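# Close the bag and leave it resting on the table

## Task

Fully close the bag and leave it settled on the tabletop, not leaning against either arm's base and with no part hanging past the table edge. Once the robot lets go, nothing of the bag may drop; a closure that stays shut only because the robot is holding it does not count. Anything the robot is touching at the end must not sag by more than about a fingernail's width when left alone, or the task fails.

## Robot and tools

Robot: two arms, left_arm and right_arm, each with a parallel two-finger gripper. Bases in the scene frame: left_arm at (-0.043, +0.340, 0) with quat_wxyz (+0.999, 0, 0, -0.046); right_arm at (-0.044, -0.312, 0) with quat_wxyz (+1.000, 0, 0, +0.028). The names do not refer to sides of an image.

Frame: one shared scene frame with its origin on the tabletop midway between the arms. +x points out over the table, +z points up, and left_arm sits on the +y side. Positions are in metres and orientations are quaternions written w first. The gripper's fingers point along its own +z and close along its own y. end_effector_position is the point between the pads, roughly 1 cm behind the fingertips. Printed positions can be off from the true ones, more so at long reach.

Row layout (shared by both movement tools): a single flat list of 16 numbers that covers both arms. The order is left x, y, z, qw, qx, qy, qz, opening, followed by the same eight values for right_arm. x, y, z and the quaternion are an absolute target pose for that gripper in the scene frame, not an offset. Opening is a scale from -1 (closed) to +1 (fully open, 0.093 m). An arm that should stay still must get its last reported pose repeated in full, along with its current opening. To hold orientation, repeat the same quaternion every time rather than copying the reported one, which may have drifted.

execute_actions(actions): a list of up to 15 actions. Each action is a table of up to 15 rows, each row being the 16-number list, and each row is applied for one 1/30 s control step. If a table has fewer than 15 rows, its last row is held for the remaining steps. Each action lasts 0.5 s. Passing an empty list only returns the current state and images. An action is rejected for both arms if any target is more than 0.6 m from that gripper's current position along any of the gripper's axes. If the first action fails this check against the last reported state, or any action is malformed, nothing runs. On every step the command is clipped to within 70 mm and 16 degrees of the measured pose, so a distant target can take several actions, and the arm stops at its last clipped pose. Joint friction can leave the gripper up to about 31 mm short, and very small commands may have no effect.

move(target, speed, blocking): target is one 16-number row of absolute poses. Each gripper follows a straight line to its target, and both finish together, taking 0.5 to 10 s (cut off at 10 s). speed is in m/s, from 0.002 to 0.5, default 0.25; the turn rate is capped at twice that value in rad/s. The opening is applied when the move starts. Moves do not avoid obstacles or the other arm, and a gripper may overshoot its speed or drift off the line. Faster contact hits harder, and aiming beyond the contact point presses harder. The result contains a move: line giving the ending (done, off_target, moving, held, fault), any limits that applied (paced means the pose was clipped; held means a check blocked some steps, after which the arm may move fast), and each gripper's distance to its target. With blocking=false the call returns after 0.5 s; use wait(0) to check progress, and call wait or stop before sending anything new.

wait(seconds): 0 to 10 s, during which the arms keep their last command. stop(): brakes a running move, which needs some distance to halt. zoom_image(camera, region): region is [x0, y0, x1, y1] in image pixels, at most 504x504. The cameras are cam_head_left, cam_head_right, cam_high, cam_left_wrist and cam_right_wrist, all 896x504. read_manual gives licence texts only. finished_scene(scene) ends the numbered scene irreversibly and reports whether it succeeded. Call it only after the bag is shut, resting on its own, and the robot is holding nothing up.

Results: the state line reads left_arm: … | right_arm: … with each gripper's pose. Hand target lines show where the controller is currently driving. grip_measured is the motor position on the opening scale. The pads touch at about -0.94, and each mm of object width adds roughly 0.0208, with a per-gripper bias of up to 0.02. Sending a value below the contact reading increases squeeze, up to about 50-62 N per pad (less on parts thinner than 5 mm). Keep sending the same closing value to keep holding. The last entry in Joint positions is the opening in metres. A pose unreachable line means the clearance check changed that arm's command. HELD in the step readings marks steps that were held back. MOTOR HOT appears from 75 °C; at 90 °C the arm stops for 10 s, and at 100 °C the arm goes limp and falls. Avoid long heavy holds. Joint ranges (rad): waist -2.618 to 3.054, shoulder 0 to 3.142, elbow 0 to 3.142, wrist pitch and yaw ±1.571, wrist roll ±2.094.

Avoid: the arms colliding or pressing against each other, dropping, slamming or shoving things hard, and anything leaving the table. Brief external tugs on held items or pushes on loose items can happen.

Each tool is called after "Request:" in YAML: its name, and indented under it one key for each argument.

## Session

Request:
execute_actions:
  actions: []

Scene clock: 0.00 s.
left_arm: end_effector_position=(+0.2041, +0.3093, +0.1365) grip_measured=+0.988 end_effector_quat_wxyz=(+0.541, +0.101, +0.761, -0.344) | right_arm: end_effector_position=(+0.0971, +0.0344, +0.2314) grip_measured=+1.000 end_effector_quat_wxyz=(-0.617, +0.753, +0.097, +0.208)
Joint positions: left_arm=[0.656 0.891 0.181 0.172 1.214 0.076 0.093] | right_arm=[ 0.98   1.103  0.539  0.403 -0.333 -2.078  0.093]
Joint velocities: left_arm=[ 0.017 -0.012 -0.002 -0.081 -0.066 -0.066 -0.   ] | right_arm=[-0.017 -0.012  0.007 -0.007 -0.066 -0.007  0.   ]
Motor temperatures (°C, as the motors report them): left_arm=[30 38 33 29 27 30] | right_arm=[28 32 31 30 30 30]
Hand target (left_arm): +0.204, +0.309, +0.137; +0.541, +0.101, +0.761, -0.344
Hand target (right_arm): +0.097, +0.034, +0.231; -0.617, +0.753, +0.097, +0.208

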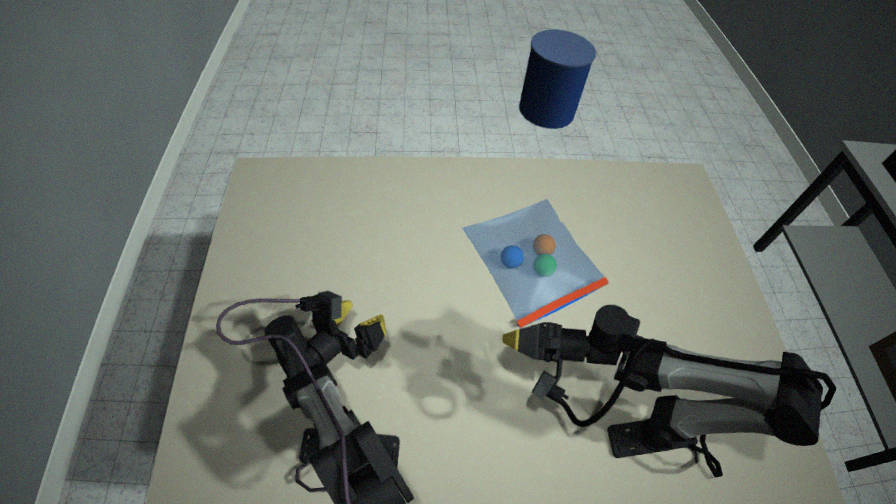

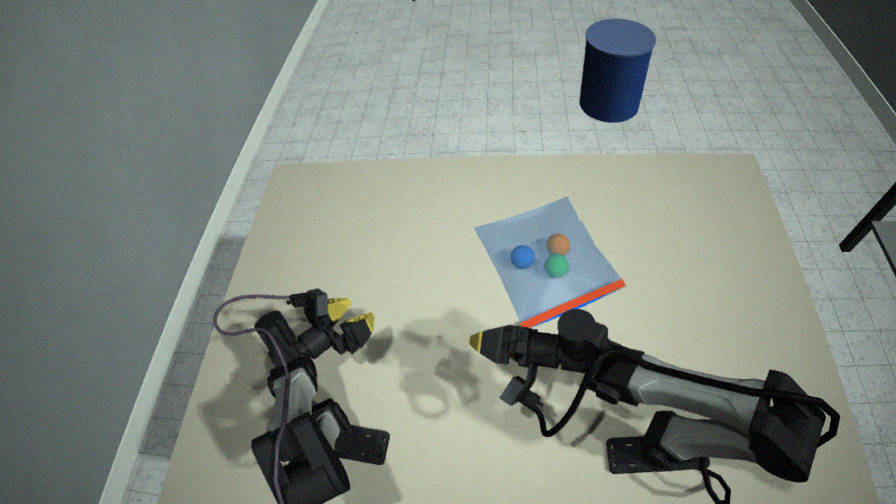

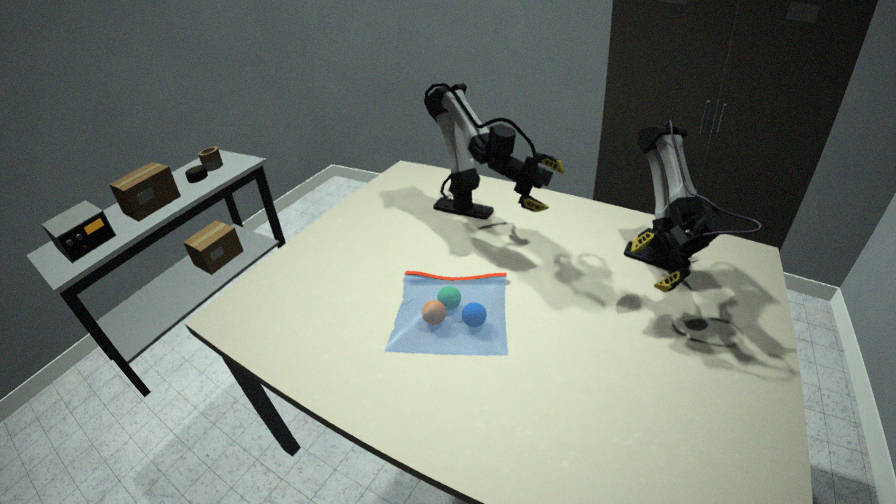

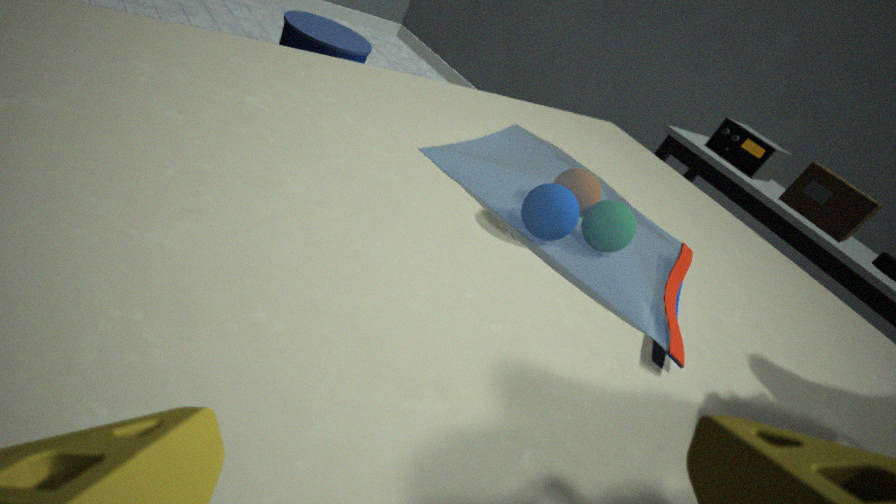

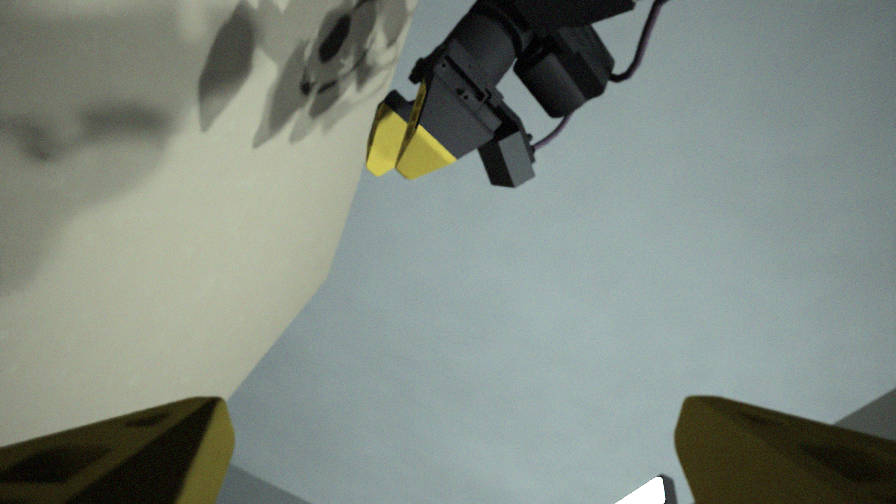

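Request:
zoom_image:
  camera: "cam_head_left"
  region: [500, 260, 626, 344]

Request:
zoom_image:
  camera: "cam_high"
  region: [380, 250, 530, 360]

Region (500, 260, 626, 344) of cam_head_left's 896x504 image, scaled by 4.000, with more detail than that image has.

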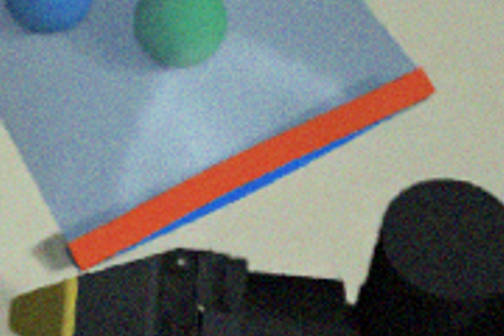

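Region (380, 250, 530, 360) of cam_high's 896x504 image, scaled by 3.360, with more detail than that image has; it fills the top 370 rows of this view, and the rest is white.

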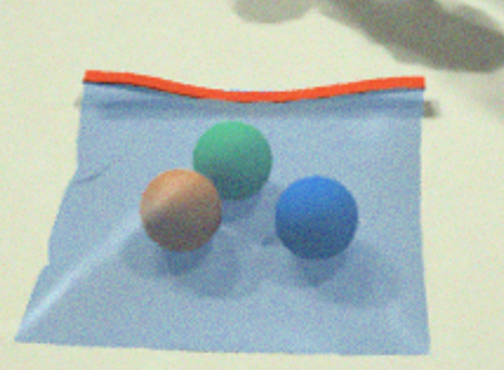

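Request:
move:
  target: [0.239,-0.045,0.07,0,0.4924,0.8704,0,-1,0.371,-0.263,0.07,0,-0.8704,0.4924,0,-1]
  speed: 0.5

Scene clock: 14.80 s.
left_arm: end_effector_position=(+0.2390, -0.0396, +0.0761) grip_measured=-1.000 end_effector_quat_wxyz=(+0.004, +0.495, +0.869, +0.012) | right_arm: end_effector_position=(+0.3738, -0.2549, +0.0710) grip_measured=-0.976 end_effector_quat_wxyz=(-0.005, +0.872, -0.490, +0.001)
Joint positions: left_arm=[-0.847  2.454  2.363 -1.482 -0.025  0.096  0.   ] | right_arm=[ 0.077  2.168  1.854 -1.25  -0.008 -1.984  0.   ]
Joint velocities: left_arm=[ 0.002 -0.012 -0.022 -0.051 -0.022 -0.081  0.   ] | right_arm=[-0.012  0.022  0.012 -0.037 -0.066  0.022  0.   ]
Motor temperatures (°C, as the motors report them): left_arm=[30 38 35 31 27 30] | right_arm=[28 33 34 34 30 30]
Hand target (left_arm): +0.240, -0.040, +0.072; +0.000, +0.498, +0.867, +0.019
Hand target (right_arm): +0.377, -0.257, +0.070; -0.000, +0.869, -0.494, +0.002
Off the commanded pose (left_arm): 0.008 m, 1 deg.
Off the commanded pose (right_arm): 0.009 m, 1 deg.
move: done

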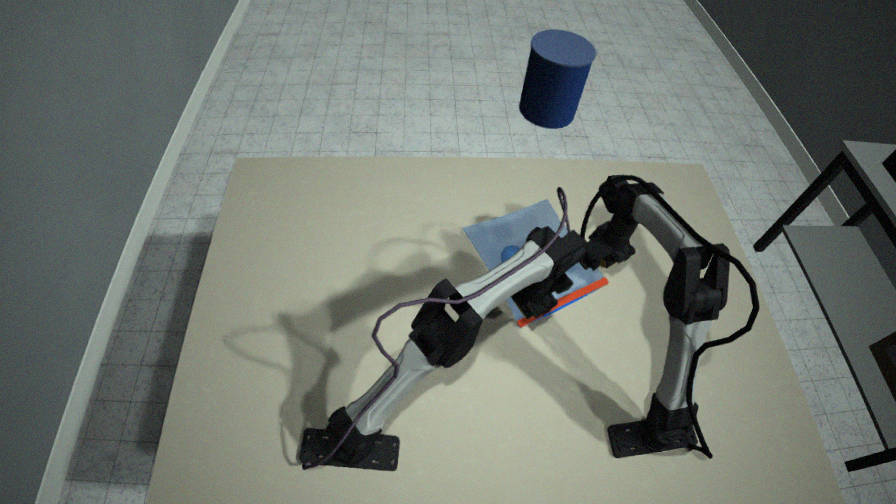

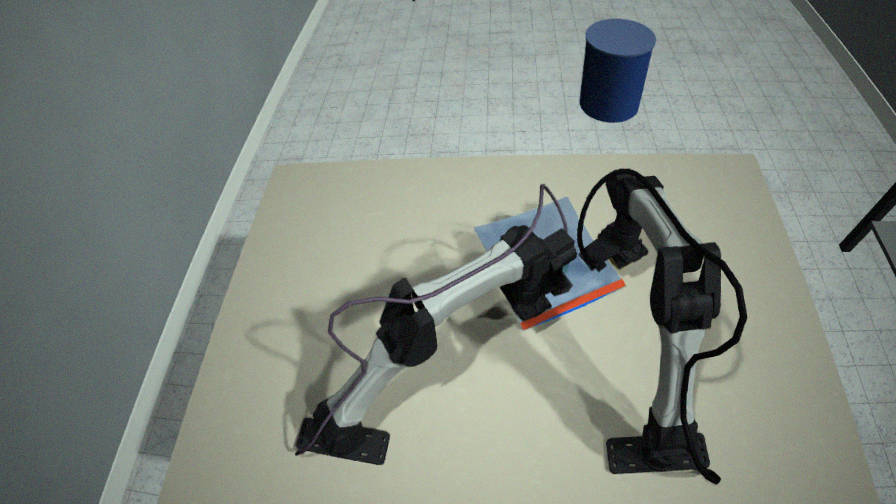

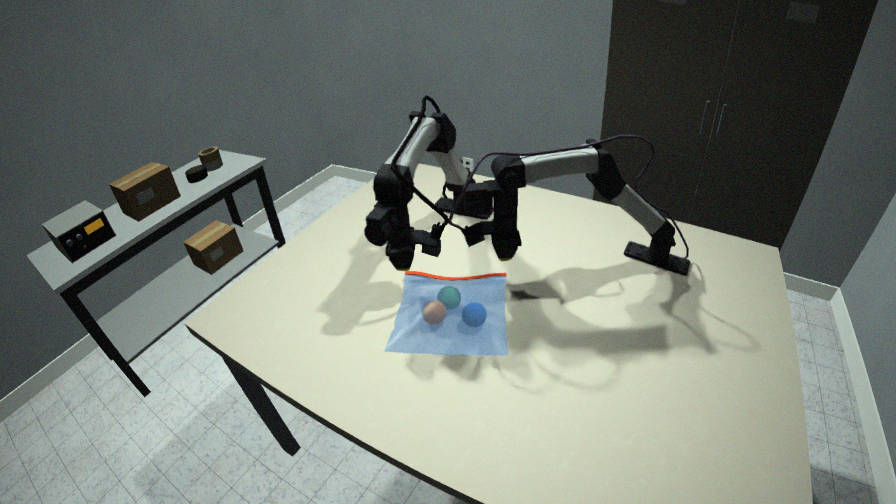

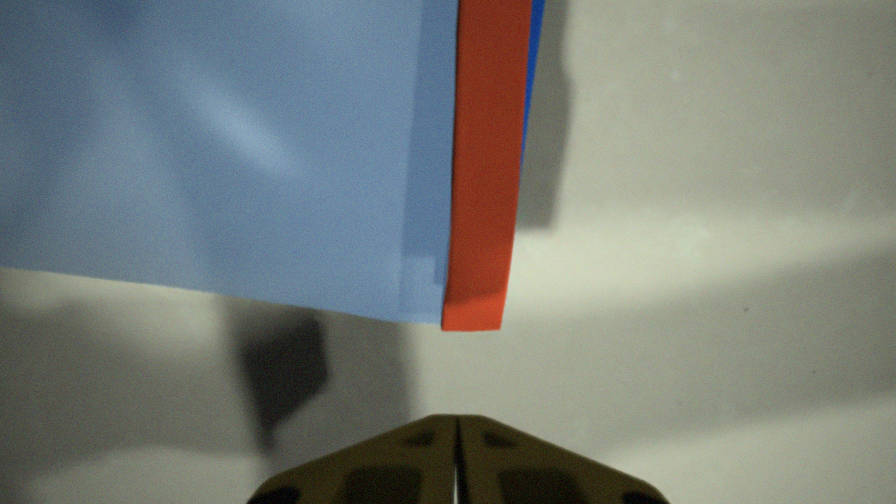

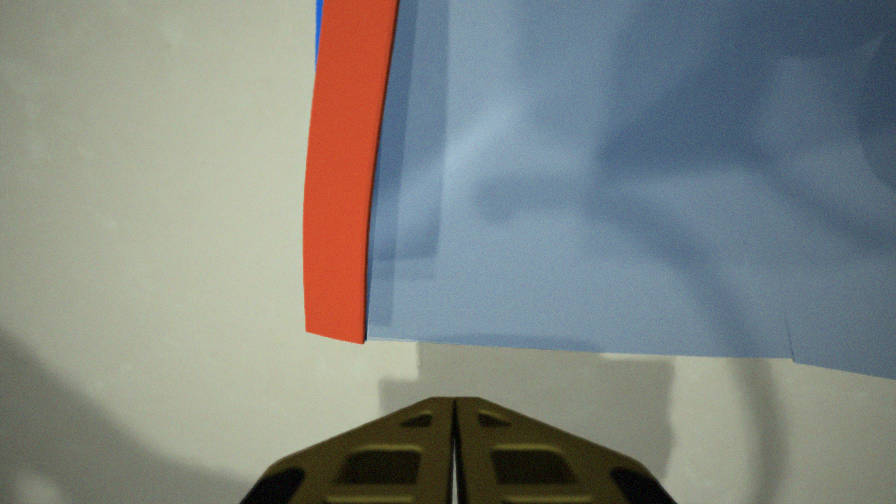

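Request:
execute_actions:
  actions:
    - [[0.238,-0.0395,0.066,0,0.50,0.866,0,-1,0.371,-0.258,0.066,0,-0.866,0.50,0,-1],[0.237,-0.039,0.061,0,0.507,0.862,0,-1,0.367,-0.261,0.062,0,-0.862,0.507,0,-1],[0.2358,-0.0386,0.056,0,0.514,0.858,0,-1,0.363,-0.264,0.058,0,-0.858,0.514,0,-1],[0.2346,-0.0382,0.051,0,0.52,0.854,0,-1,0.359,-0.267,0.054,0,-0.854,0.52,0,-1],[0.2334,-0.0378,0.046,0,0.526,0.85,0,-1,0.355,-0.270,0.05,0,-0.85,0.526,0,-1],[0.2322,-0.0374,0.041,0,0.531,0.847,0,-1,0.351,-0.273,0.046,0,-0.847,0.531,0,-1],[0.2312,-0.037,0.037,0,0.5336,0.8457,0,-1,0.348,-0.275,0.042,0,-0.8457,0.5336,0,-1],[0.2303,-0.0366,0.034,0,0.5336,0.8457,0,-1,0.3461,-0.276,0.039,0,-0.8457,0.5336,0,-1]]

Scene clock: 21.97 s.
left_arm: end_effector_position=(+0.2302, -0.0314, +0.0351) grip_measured=-1.000 end_effector_quat_wxyz=(-0.011, +0.527, +0.850, +0.010) | right_arm: end_effector_position=(+0.3410, -0.2746, +0.0325) grip_measured=-0.976 end_effector_quat_wxyz=(+0.012, +0.849, -0.528, -0.020)
Joint positions: left_arm=[-0.847  2.406  2.114 -1.306 -0.011  0.171  0.   ] | right_arm=[ 0.039  2.107  1.603 -1.113 -0.006 -1.933  0.   ]
Joint velocities: left_arm=[ 0.002 -0.042 -0.002  0.154  0.007  0.022  0.   ] | right_arm=[-0.002 -0.071  0.002  0.168  0.022 -0.022  0.   ]
Motor temperatures (°C, as the motors report them): left_arm=[30 41 36 31 27 30] | right_arm=[28 37 35 33 30 30]
Hand target (left_arm): +0.230, -0.036, +0.034; -0.001, +0.534, +0.846, +0.000
Hand target (right_arm): +0.346, -0.276, +0.039; +0.000, +0.846, -0.534, -0.000
Off the commanded pose (left_arm): 0.005 m, 2 deg.
Off the commanded pose (right_arm): 0.008 m, 3 deg.
Step readings (end_effector_position):
0: left_arm (+0.2389, -0.0394, +0.0762) | right_arm (+0.3737, -0.2550, +0.0710)
1: left_arm (+0.2388, -0.0398, +0.0757) | right_arm (+0.3738, -0.2549, +0.0710)
2: left_arm (+0.2385, -0.0400, +0.0744) | right_arm (+0.3736, -0.2550, +0.0698)
4: left_arm (+0.2363, -0.0382, +0.0694) | right_arm (+0.3687, -0.2563, +0.0637)
8: left_arm (+0.2305, -0.0312, +0.0502) | right_arm (+0.3449, -0.2670, +0.0429)
15: end_effector_position above

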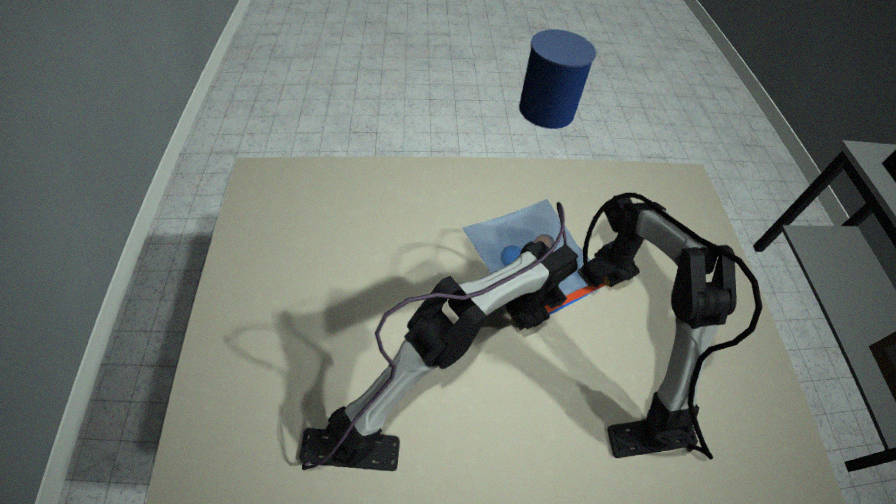

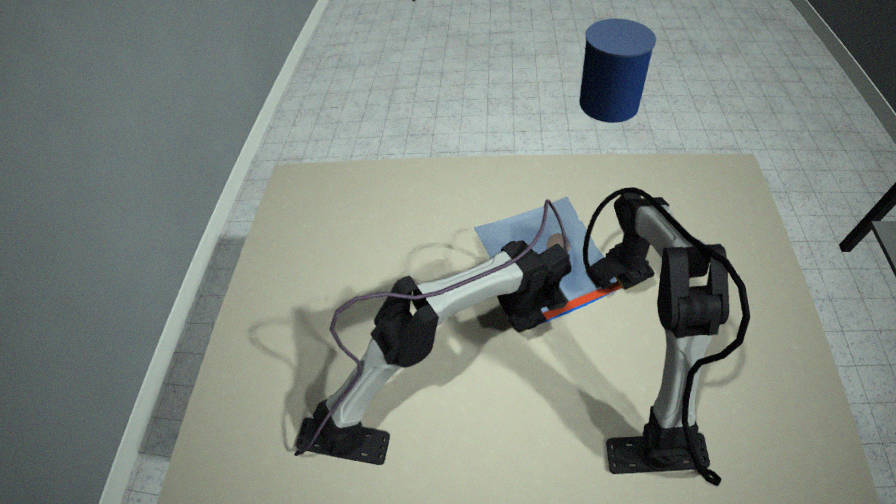

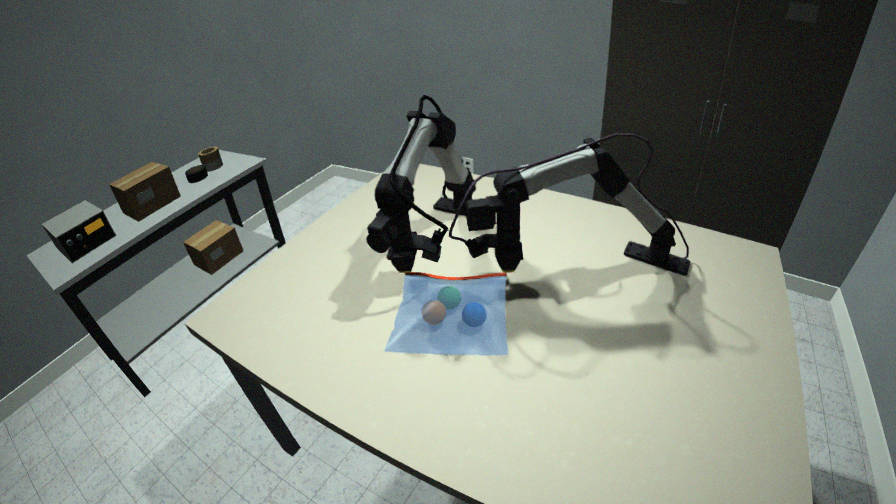

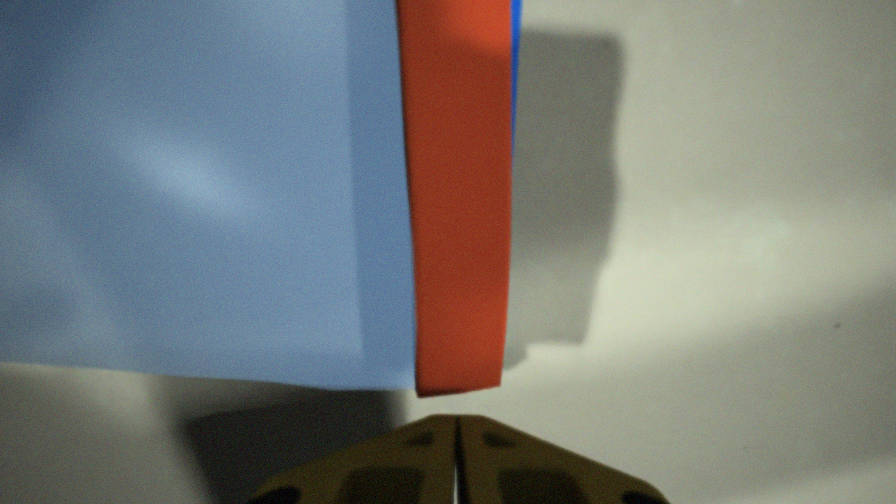

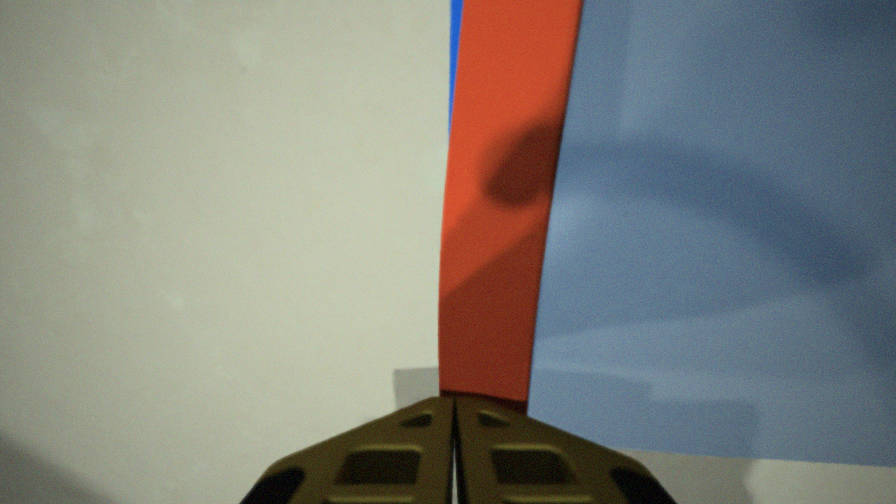

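Request:
execute_actions:
  actions: []

Scene clock: 22.50 s.
left_arm: end_effector_position=(+0.2346, -0.0377, +0.0401) grip_measured=-1.000 end_effector_quat_wxyz=(+0.008, +0.529, +0.848, +0.003) | right_arm: end_effector_position=(+0.3476, -0.2739, +0.0364) grip_measured=-0.976 end_effector_quat_wxyz=(+0.001, +0.848, -0.530, -0.007)
Joint positions: left_arm=[-0.847  2.395  2.114 -1.278 -0.01   0.176  0.   ] | right_arm=[ 0.039  2.096  1.603 -1.09  -0.006 -1.93   0.   ]
Joint velocities: left_arm=[ 0.002 -0.007 -0.012 -0.066 -0.007 -0.051  0.   ] | right_arm=[-0.012  0.002 -0.002  0.022 -0.037 -0.007  0.   ]
Motor temperatures (°C, as the motors report them): left_arm=[30 41 36 31 27 30] | right_arm=[28 37 35 32 30 30]
Hand target (left_arm): +0.230, -0.036, +0.034; -0.001, +0.534, +0.846, +0.000
Hand target (right_arm): +0.346, -0.276, +0.039; +0.001, +0.846, -0.534, -0.000
Off the commanded pose (left_arm): 0.008 m, 1 deg.
Off the commanded pose (right_arm): 0.004 m, 1 deg.

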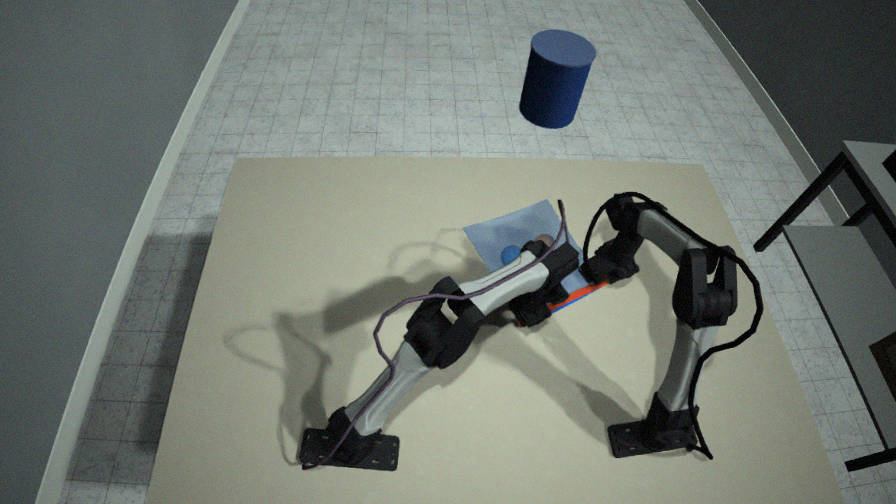

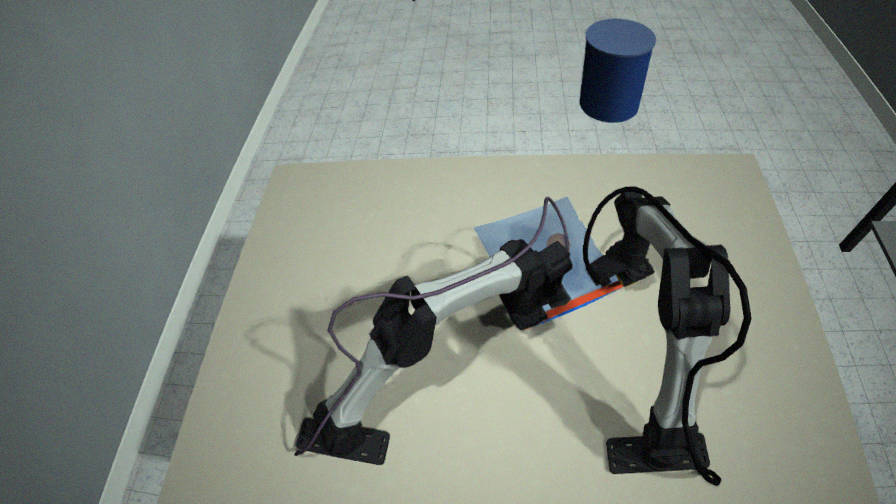

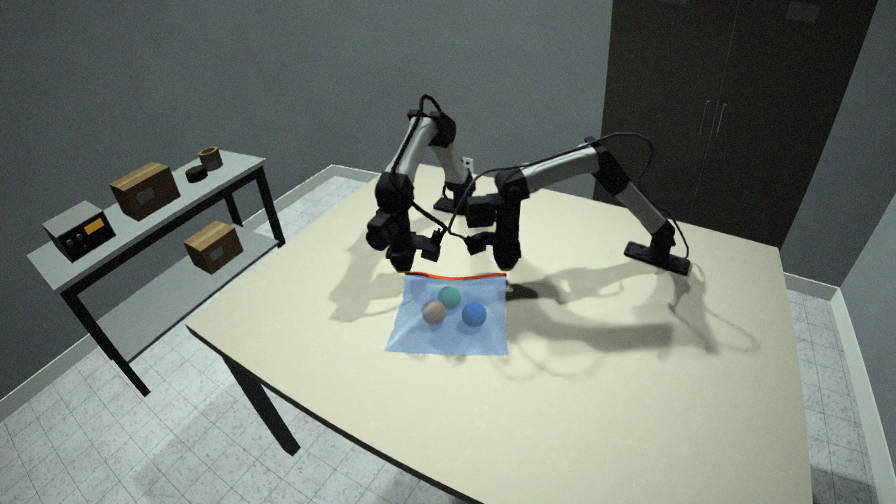

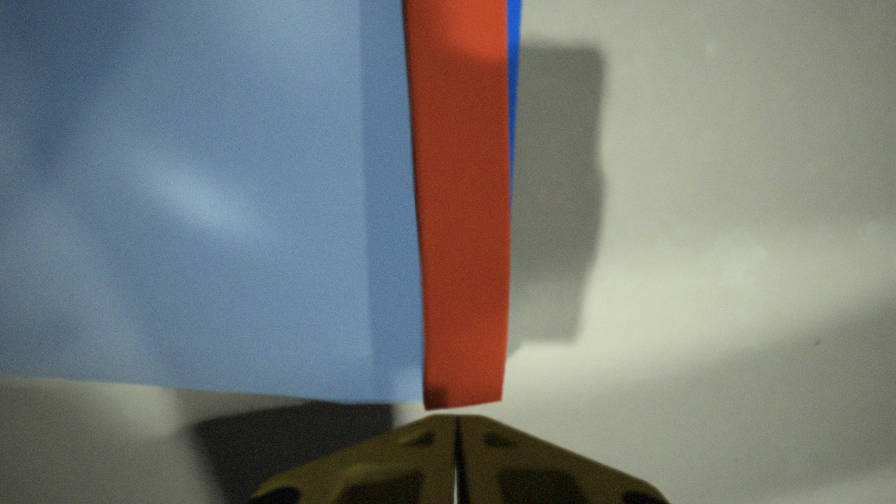

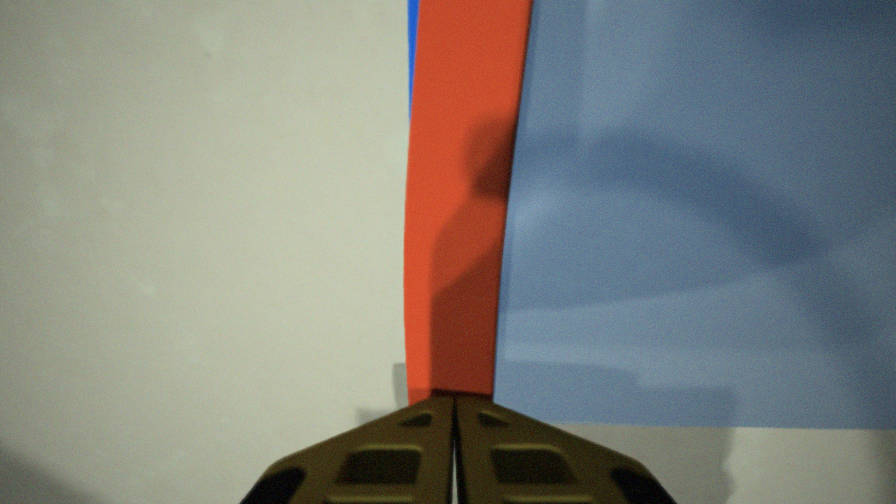

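Request:
execute_actions:
  actions:
    - [[0.2334,-0.0362,0.034,0,0.5336,0.8457,0,-1,0.348,-0.279,0.039,0,-0.8434,0.5373,0,-1],[0.2334,-0.0362,0.034,0,0.5336,0.8457,0,-1,0.349,-0.2816,0.039,0,-0.8434,0.5373,0,-1],[0.2334,-0.0362,0.034,0,0.5336,0.8457,0,-1,0.349,-0.2816,0.039,0,-0.8434,0.5373,0,-1],[0.2334,-0.0362,0.03,0,0.5336,0.8457,0,-1,0.349,-0.2816,0.036,0,-0.8434,0.5373,0,-1],[0.2334,-0.0362,0.025,0,0.5336,0.8457,0,-1,0.349,-0.2816,0.03,0,-0.8434,0.5373,0,-1],[0.2334,-0.0362,0.019,0,0.5336,0.8457,0,-1,0.349,-0.2816,0.024,0,-0.8434,0.5373,0,-1],[0.2334,-0.0362,0.014,0,0.5336,0.8457,0,-1,0.349,-0.2816,0.0185,0,-0.8434,0.5373,0,-1],[0.2334,-0.0362,0.009,0,0.5336,0.8457,0,-1,0.349,-0.2816,0.0135,0,-0.8434,0.5373,0,-1],[0.2328,-0.0354,0.004,0,0.5336,0.8457,0,-1,0.348,-0.2817,0.0085,0,-0.8434,0.5373,0,-1],[0.2316,-0.0338,-0.001,0,0.5336,0.8457,0,-1,0.346,-0.2818,0.0035,0,-0.8434,0.5373,0,-1],[0.2304,-0.0322,-0.006,0,0.5336,0.8457,0,-1,0.344,-0.282,-0.0015,0,-0.8434,0.5373,0,-1],[0.229,-0.0301,-0.011,0,0.5336,0.8457,0,-1,0.3415,-0.2822,-0.0065,0,-0.8434,0.5373,0,-1],[0.2275,-0.0281,-0.016,0,0.5336,0.8457,0,-1,0.339,-0.2823,-0.0115,0,-0.8434,0.5373,0,-1],[0.226,-0.0261,-0.022,0,0.5336,0.8457,0,-1,0.3365,-0.2825,-0.0175,0,-0.8434,0.5373,0,-1]]
    - [[0.226,-0.0261,-0.022,0,0.5336,0.8457,0,-1,0.3365,-0.2825,-0.0175,0,-0.8434,0.5373,0,-1]]

Scene clock: 28.63 s.
left_arm: end_effector_position=(+0.2307, -0.0326, +0.0099) grip_measured=-1.000 end_effector_quat_wxyz=(+0.023, +0.532, +0.847, -0.004) | right_arm: end_effector_position=(+0.3458, -0.2785, +0.0139) grip_measured=-0.976 end_effector_quat_wxyz=(-0.014, +0.845, -0.534, +0.015)
Joint positions: left_arm=[-0.847  2.343  1.9   -1.083 -0.009  0.182  0.   ] | right_arm=[ 0.028  2.067  1.464 -0.927 -0.004 -1.93   0.   ]
Joint velocities: left_arm=[-0.012  0.007  0.017 -0.037  0.037 -0.007  0.   ] | right_arm=[-0.007  0.007  0.012  0.066  0.037 -0.037  0.   ]
Motor temperatures (°C, as the motors report them): left_arm=[30 45 36 30 27 30] | right_arm=[28 41 35 32 30 30]
Hand target (left_arm): +0.225, -0.024, -0.020; -0.001, +0.534, +0.846, +0.000
Hand target (right_arm): +0.335, -0.283, -0.016; +0.001, +0.843, -0.537, -0.001
Off the commanded pose (left_arm): 0.033 m, 3 deg.
Off the commanded pose (right_arm): 0.033 m, 2 deg.
Step readings (end_effector_position; steps 1 to 15: 1st action; 16 to 30: 2nd action):
0: left_arm (+0.2347, -0.0378, +0.0401) | right_arm (+0.3477, -0.2739, +0.0364)
1: left_arm (+0.2347, -0.0378, +0.0401) | right_arm (+0.3477, -0.2739, +0.0364)
2: left_arm (+0.2347, -0.0378, +0.0401) | right_arm (+0.3477, -0.2742, +0.0364)
4: left_arm (+0.2347, -0.0380, +0.0401) | right_arm (+0.3480, -0.2754, +0.0364)
8: left_arm (+0.2359, -0.0396, +0.0339) | right_arm (+0.3511, -0.2774, +0.0317)
15: left_arm (+0.2295, -0.0310, +0.0121) | right_arm (+0.3451, -0.2786, +0.0136)
16: left_arm (+0.2290, -0.0303, +0.0093) | right_arm (+0.3451, -0.2786, +0.0138)
17: left_arm (+0.2287, -0.0299, +0.0099) | right_arm (+0.3451, -0.2786, +0.0138)
19: left_arm (+0.2305, -0.0325, +0.0099) | right_arm (+0.3456, -0.2786, +0.0138)
23: left_arm (+0.2307, -0.0326, +0.0100) | right_arm (+0.3457, -0.2785, +0.0137)
30: end_effector_position above

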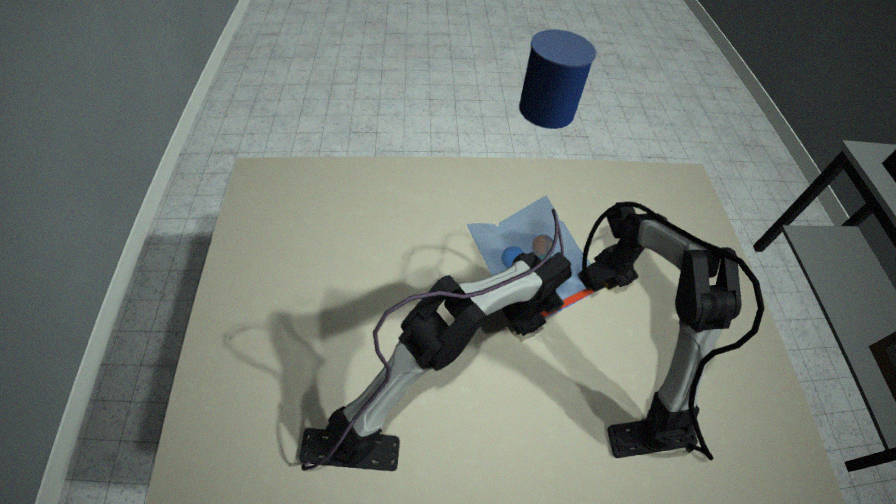

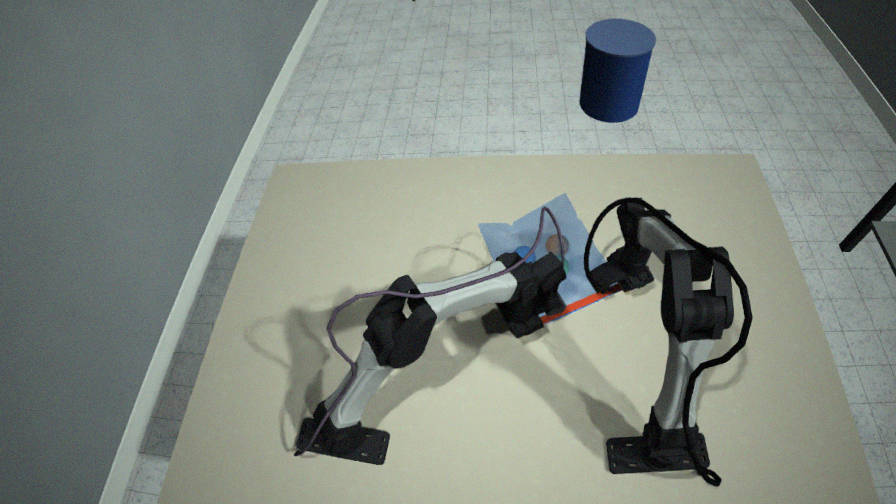

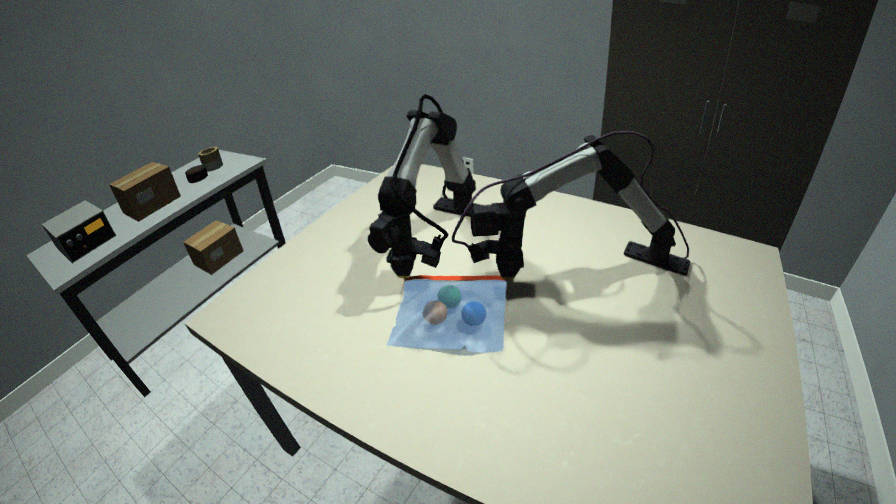

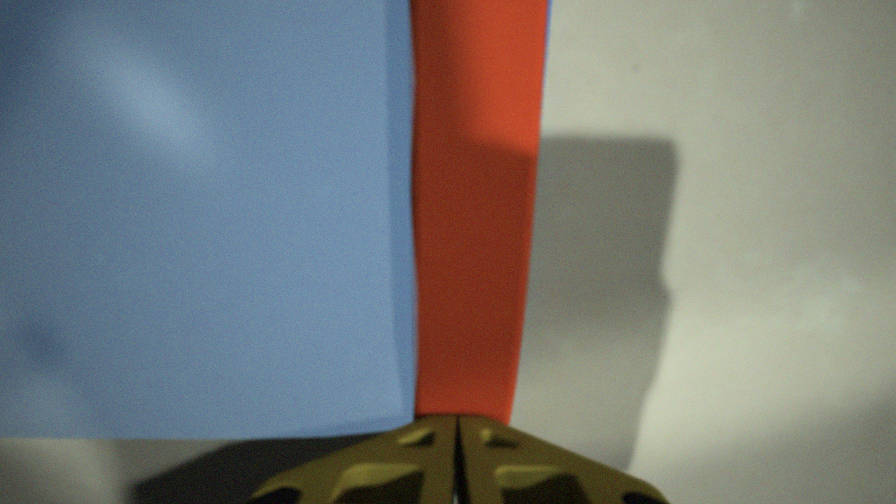

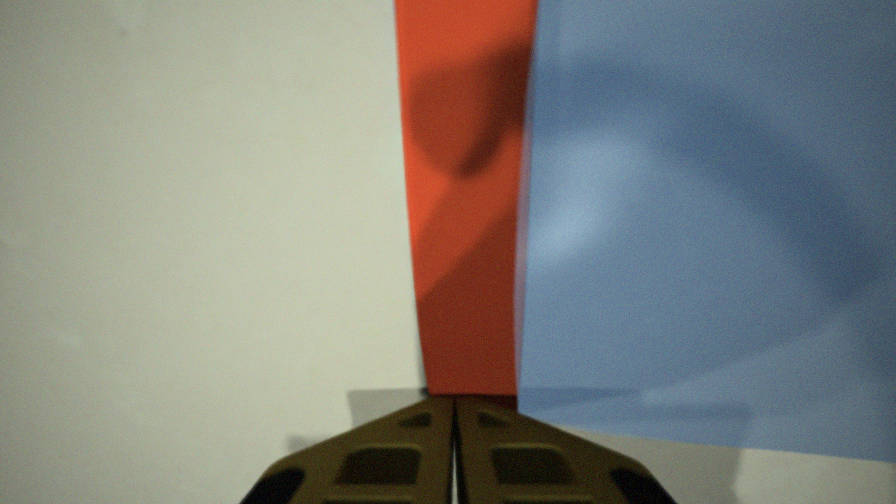

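Request:
execute_actions:
  actions:
    - [[0.2307,-0.0326,0.03,0,0.5336,0.8457,0,-1,0.3458,-0.2785,0.034,0,-0.848,0.53,0,-1],[0.2307,-0.0326,0.038,0,0.5336,0.8457,0,-1,0.3458,-0.2785,0.042,0,-0.848,0.53,0,-1],[0.2307,-0.0326,0.04,0,0.5336,0.8457,0,-1,0.3458,-0.2785,0.044,0,-0.848,0.53,0,-1],[0.2307,-0.0326,0.04,0,0.5336,0.8457,0,-1,0.3455,-0.275,0.044,0,-0.848,0.53,0,-1],[0.232,-0.039,0.038,0,0.5336,0.8457,0,-1,0.3443,-0.269,0.042,0,-0.848,0.53,0,-1],[0.2339,-0.0472,0.036,0,0.5336,0.8457,0,-1,0.3431,-0.2628,0.04,0,-0.848,0.53,0,-1],[0.2339,-0.0472,0.036,0,0.5336,0.8457,0,-1,0.3431,-0.2628,0.04,0,-0.848,0.53,0,-1],[0.2339,-0.0472,0.036,0,0.5336,0.8457,0,-1,0.3431,-0.2628,0.04,0,-0.848,0.53,0,-1],[0.2339,-0.0472,0.036,0,0.5336,0.8457,0,-1,0.3431,-0.2628,0.04,0,-0.848,0.53,0,-1],[0.2339,-0.0472,0.036,0,0.5336,0.8457,0,-1,0.3431,-0.2628,0.04,0,-0.848,0.53,0,-1],[0.2339,-0.0472,0.036,0,0.5336,0.8457,0,-1,0.3431,-0.2628,0.04,0,-0.848,0.53,0,-1],[0.2339,-0.0472,0.032,0,0.5336,0.8457,0,-1,0.3431,-0.2628,0.036,0,-0.848,0.53,0,-1],[0.2339,-0.0472,0.028,0,0.5336,0.8457,0,-1,0.3431,-0.2628,0.032,0,-0.848,0.53,0,-1],[0.2339,-0.0472,0.023,0,0.5336,0.8457,0,-1,0.3431,-0.2628,0.0275,0,-0.848,0.53,0,-1],[0.2339,-0.0472,0.019,0,0.5336,0.8457,0,-1,0.3431,-0.2628,0.023,0,-0.848,0.53,0,-1]]
    - [[0.2339,-0.0472,0.014,0,0.5336,0.8457,0,-1,0.3431,-0.2628,0.0185,0,-0.848,0.53,0,-1],[0.2339,-0.0472,0.009,0,0.5336,0.8457,0,-1,0.3431,-0.2628,0.0135,0,-0.848,0.53,0,-1],[0.2339,-0.0472,0.004,0,0.5336,0.8457,0,-1,0.3431,-0.2628,0.0085,0,-0.848,0.53,0,-1],[0.2333,-0.0464,-0.001,0,0.5336,0.8457,0,-1,0.3421,-0.2629,0.0035,0,-0.848,0.53,0,-1],[0.2327,-0.0456,-0.006,0,0.5336,0.8457,0,-1,0.3411,-0.263,-0.0015,0,-0.848,0.53,0,-1],[0.231,-0.0431,-0.011,0,0.5336,0.8457,0,-1,0.3381,-0.2634,-0.0065,0,-0.848,0.53,0,-1],[0.2292,-0.0407,-0.016,0,0.5336,0.8457,0,-1,0.3352,-0.2638,-0.0115,0,-0.848,0.53,0,-1],[0.2275,-0.0383,-0.022,0,0.5336,0.8457,0,-1,0.3322,-0.2641,-0.0175,0,-0.848,0.53,0,-1]]

Scene clock: 39.10 s.
left_arm: end_effector_position=(+0.2393, -0.0446, +0.0114) grip_measured=-1.000 end_effector_quat_wxyz=(+0.032, +0.532, +0.846, -0.008) | right_arm: end_effector_position=(+0.3443, -0.2630, +0.0142) grip_measured=-0.976 end_effector_quat_wxyz=(-0.017, +0.849, -0.528, +0.018)
Joint positions: left_arm=[-0.847  2.386  1.983 -1.101 -0.009  0.183  0.   ] | right_arm=[ 0.069  2.06   1.454 -0.915 -0.003 -1.904  0.   ]
Joint velocities: left_arm=[-0.022  0.002 -0.042  0.037  0.022 -0.007  0.   ] | right_arm=[ 0.007 -0.017 -0.007 -0.022  0.022  0.022  0.   ]
Motor temperatures (°C, as the motors report them): left_arm=[30 46 36 31 27 30] | right_arm=[28 41 34 32 30 30]
Hand target (left_arm): +0.226, -0.036, -0.020; -0.000, +0.534, +0.846, +0.000
Hand target (right_arm): +0.330, -0.265, -0.015; +0.001, +0.848, -0.530, -0.001
Off the commanded pose (left_arm): 0.036 m, 4 deg.
Off the commanded pose (right_arm): 0.034 m, 3 deg.
Step readings (end_effector_position; steps 1 to 15: 1st action; 16 to 30: 2nd action):
0: left_arm (+0.2307, -0.0326, +0.0099) | right_arm (+0.3458, -0.2785, +0.0139)
1: left_arm (+0.2304, -0.0323, +0.0135) | right_arm (+0.3455, -0.2786, +0.0179)
2: left_arm (+0.2307, -0.0327, +0.0174) | right_arm (+0.3453, -0.2786, +0.0216)
4: left_arm (+0.2335, -0.0364, +0.0286) | right_arm (+0.3488, -0.2783, +0.0313)
8: left_arm (+0.2444, -0.0514, +0.0497) | right_arm (+0.3499, -0.2704, +0.0368)
15: left_arm (+0.2442, -0.0511, +0.0415) | right_arm (+0.3453, -0.2627, +0.0367)
16: left_arm (+0.2438, -0.0506, +0.0386) | right_arm (+0.3462, -0.2626, +0.0361)
17: left_arm (+0.2432, -0.0497, +0.0356) | right_arm (+0.3470, -0.2625, +0.0348)
19: left_arm (+0.2413, -0.0472, +0.0282) | right_arm (+0.3467, -0.2625, +0.0297)
23: left_arm (+0.2374, -0.0418, +0.0122) | right_arm (+0.3419, -0.2633, +0.0150)
30: end_effector_position above

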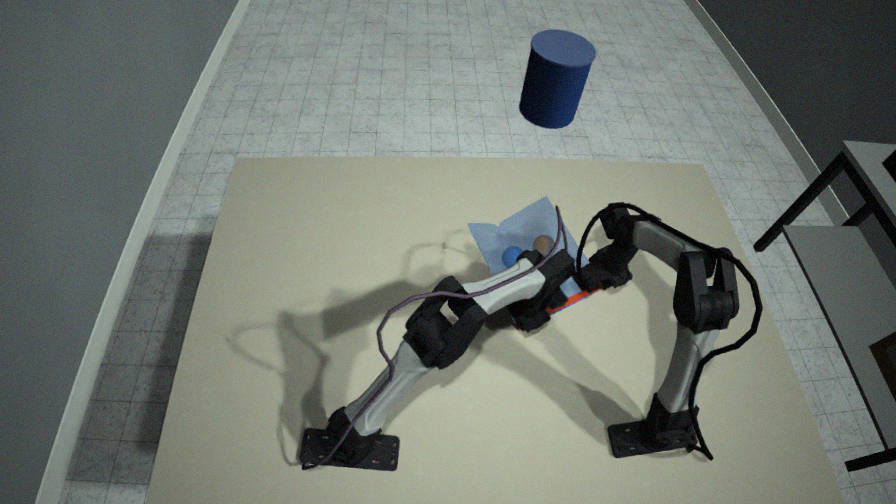

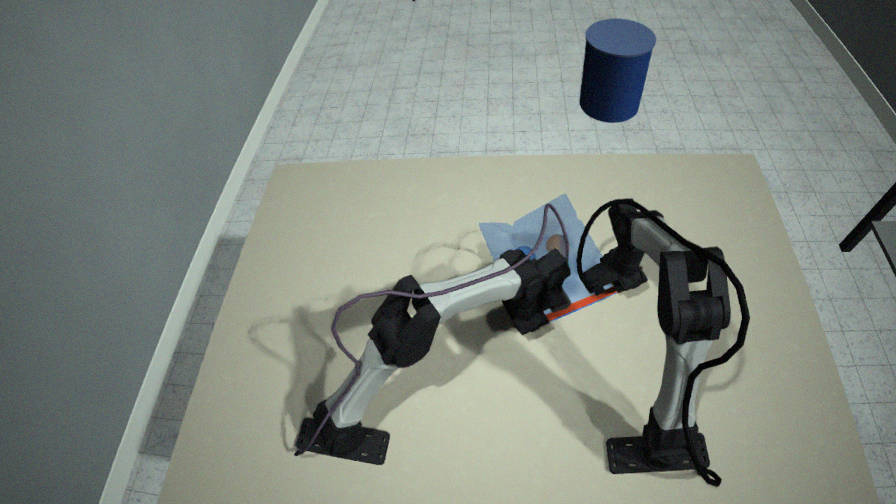

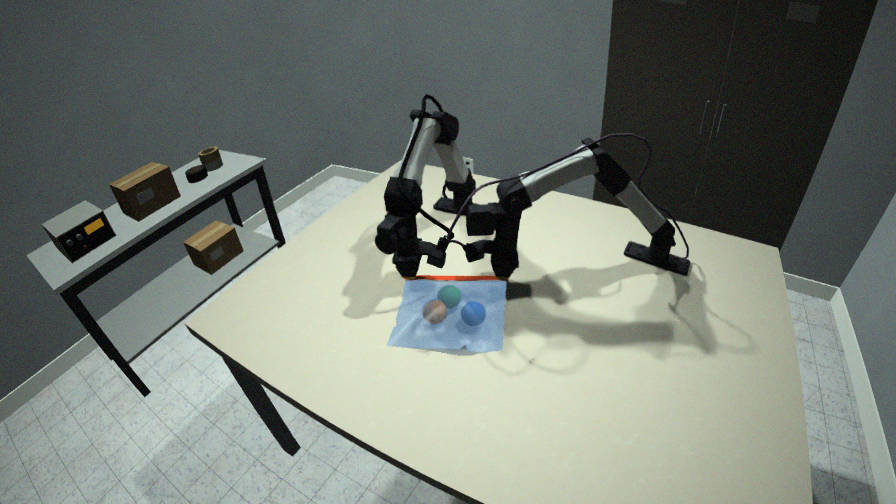

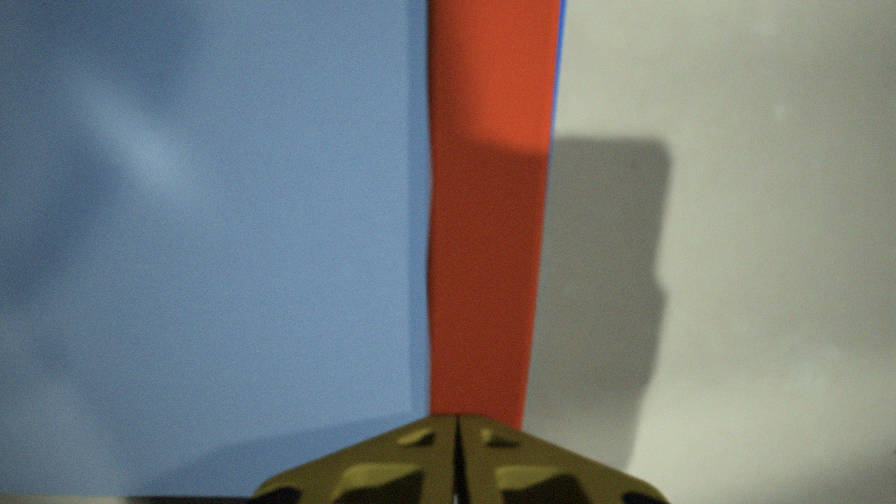

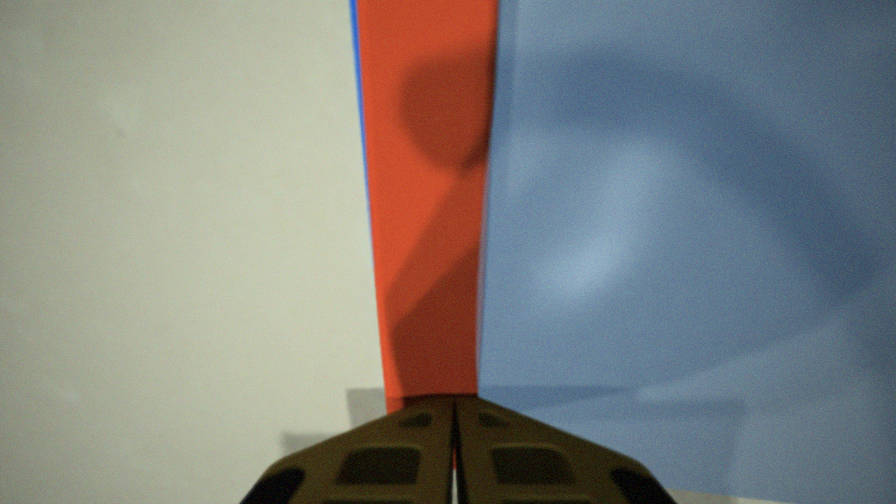

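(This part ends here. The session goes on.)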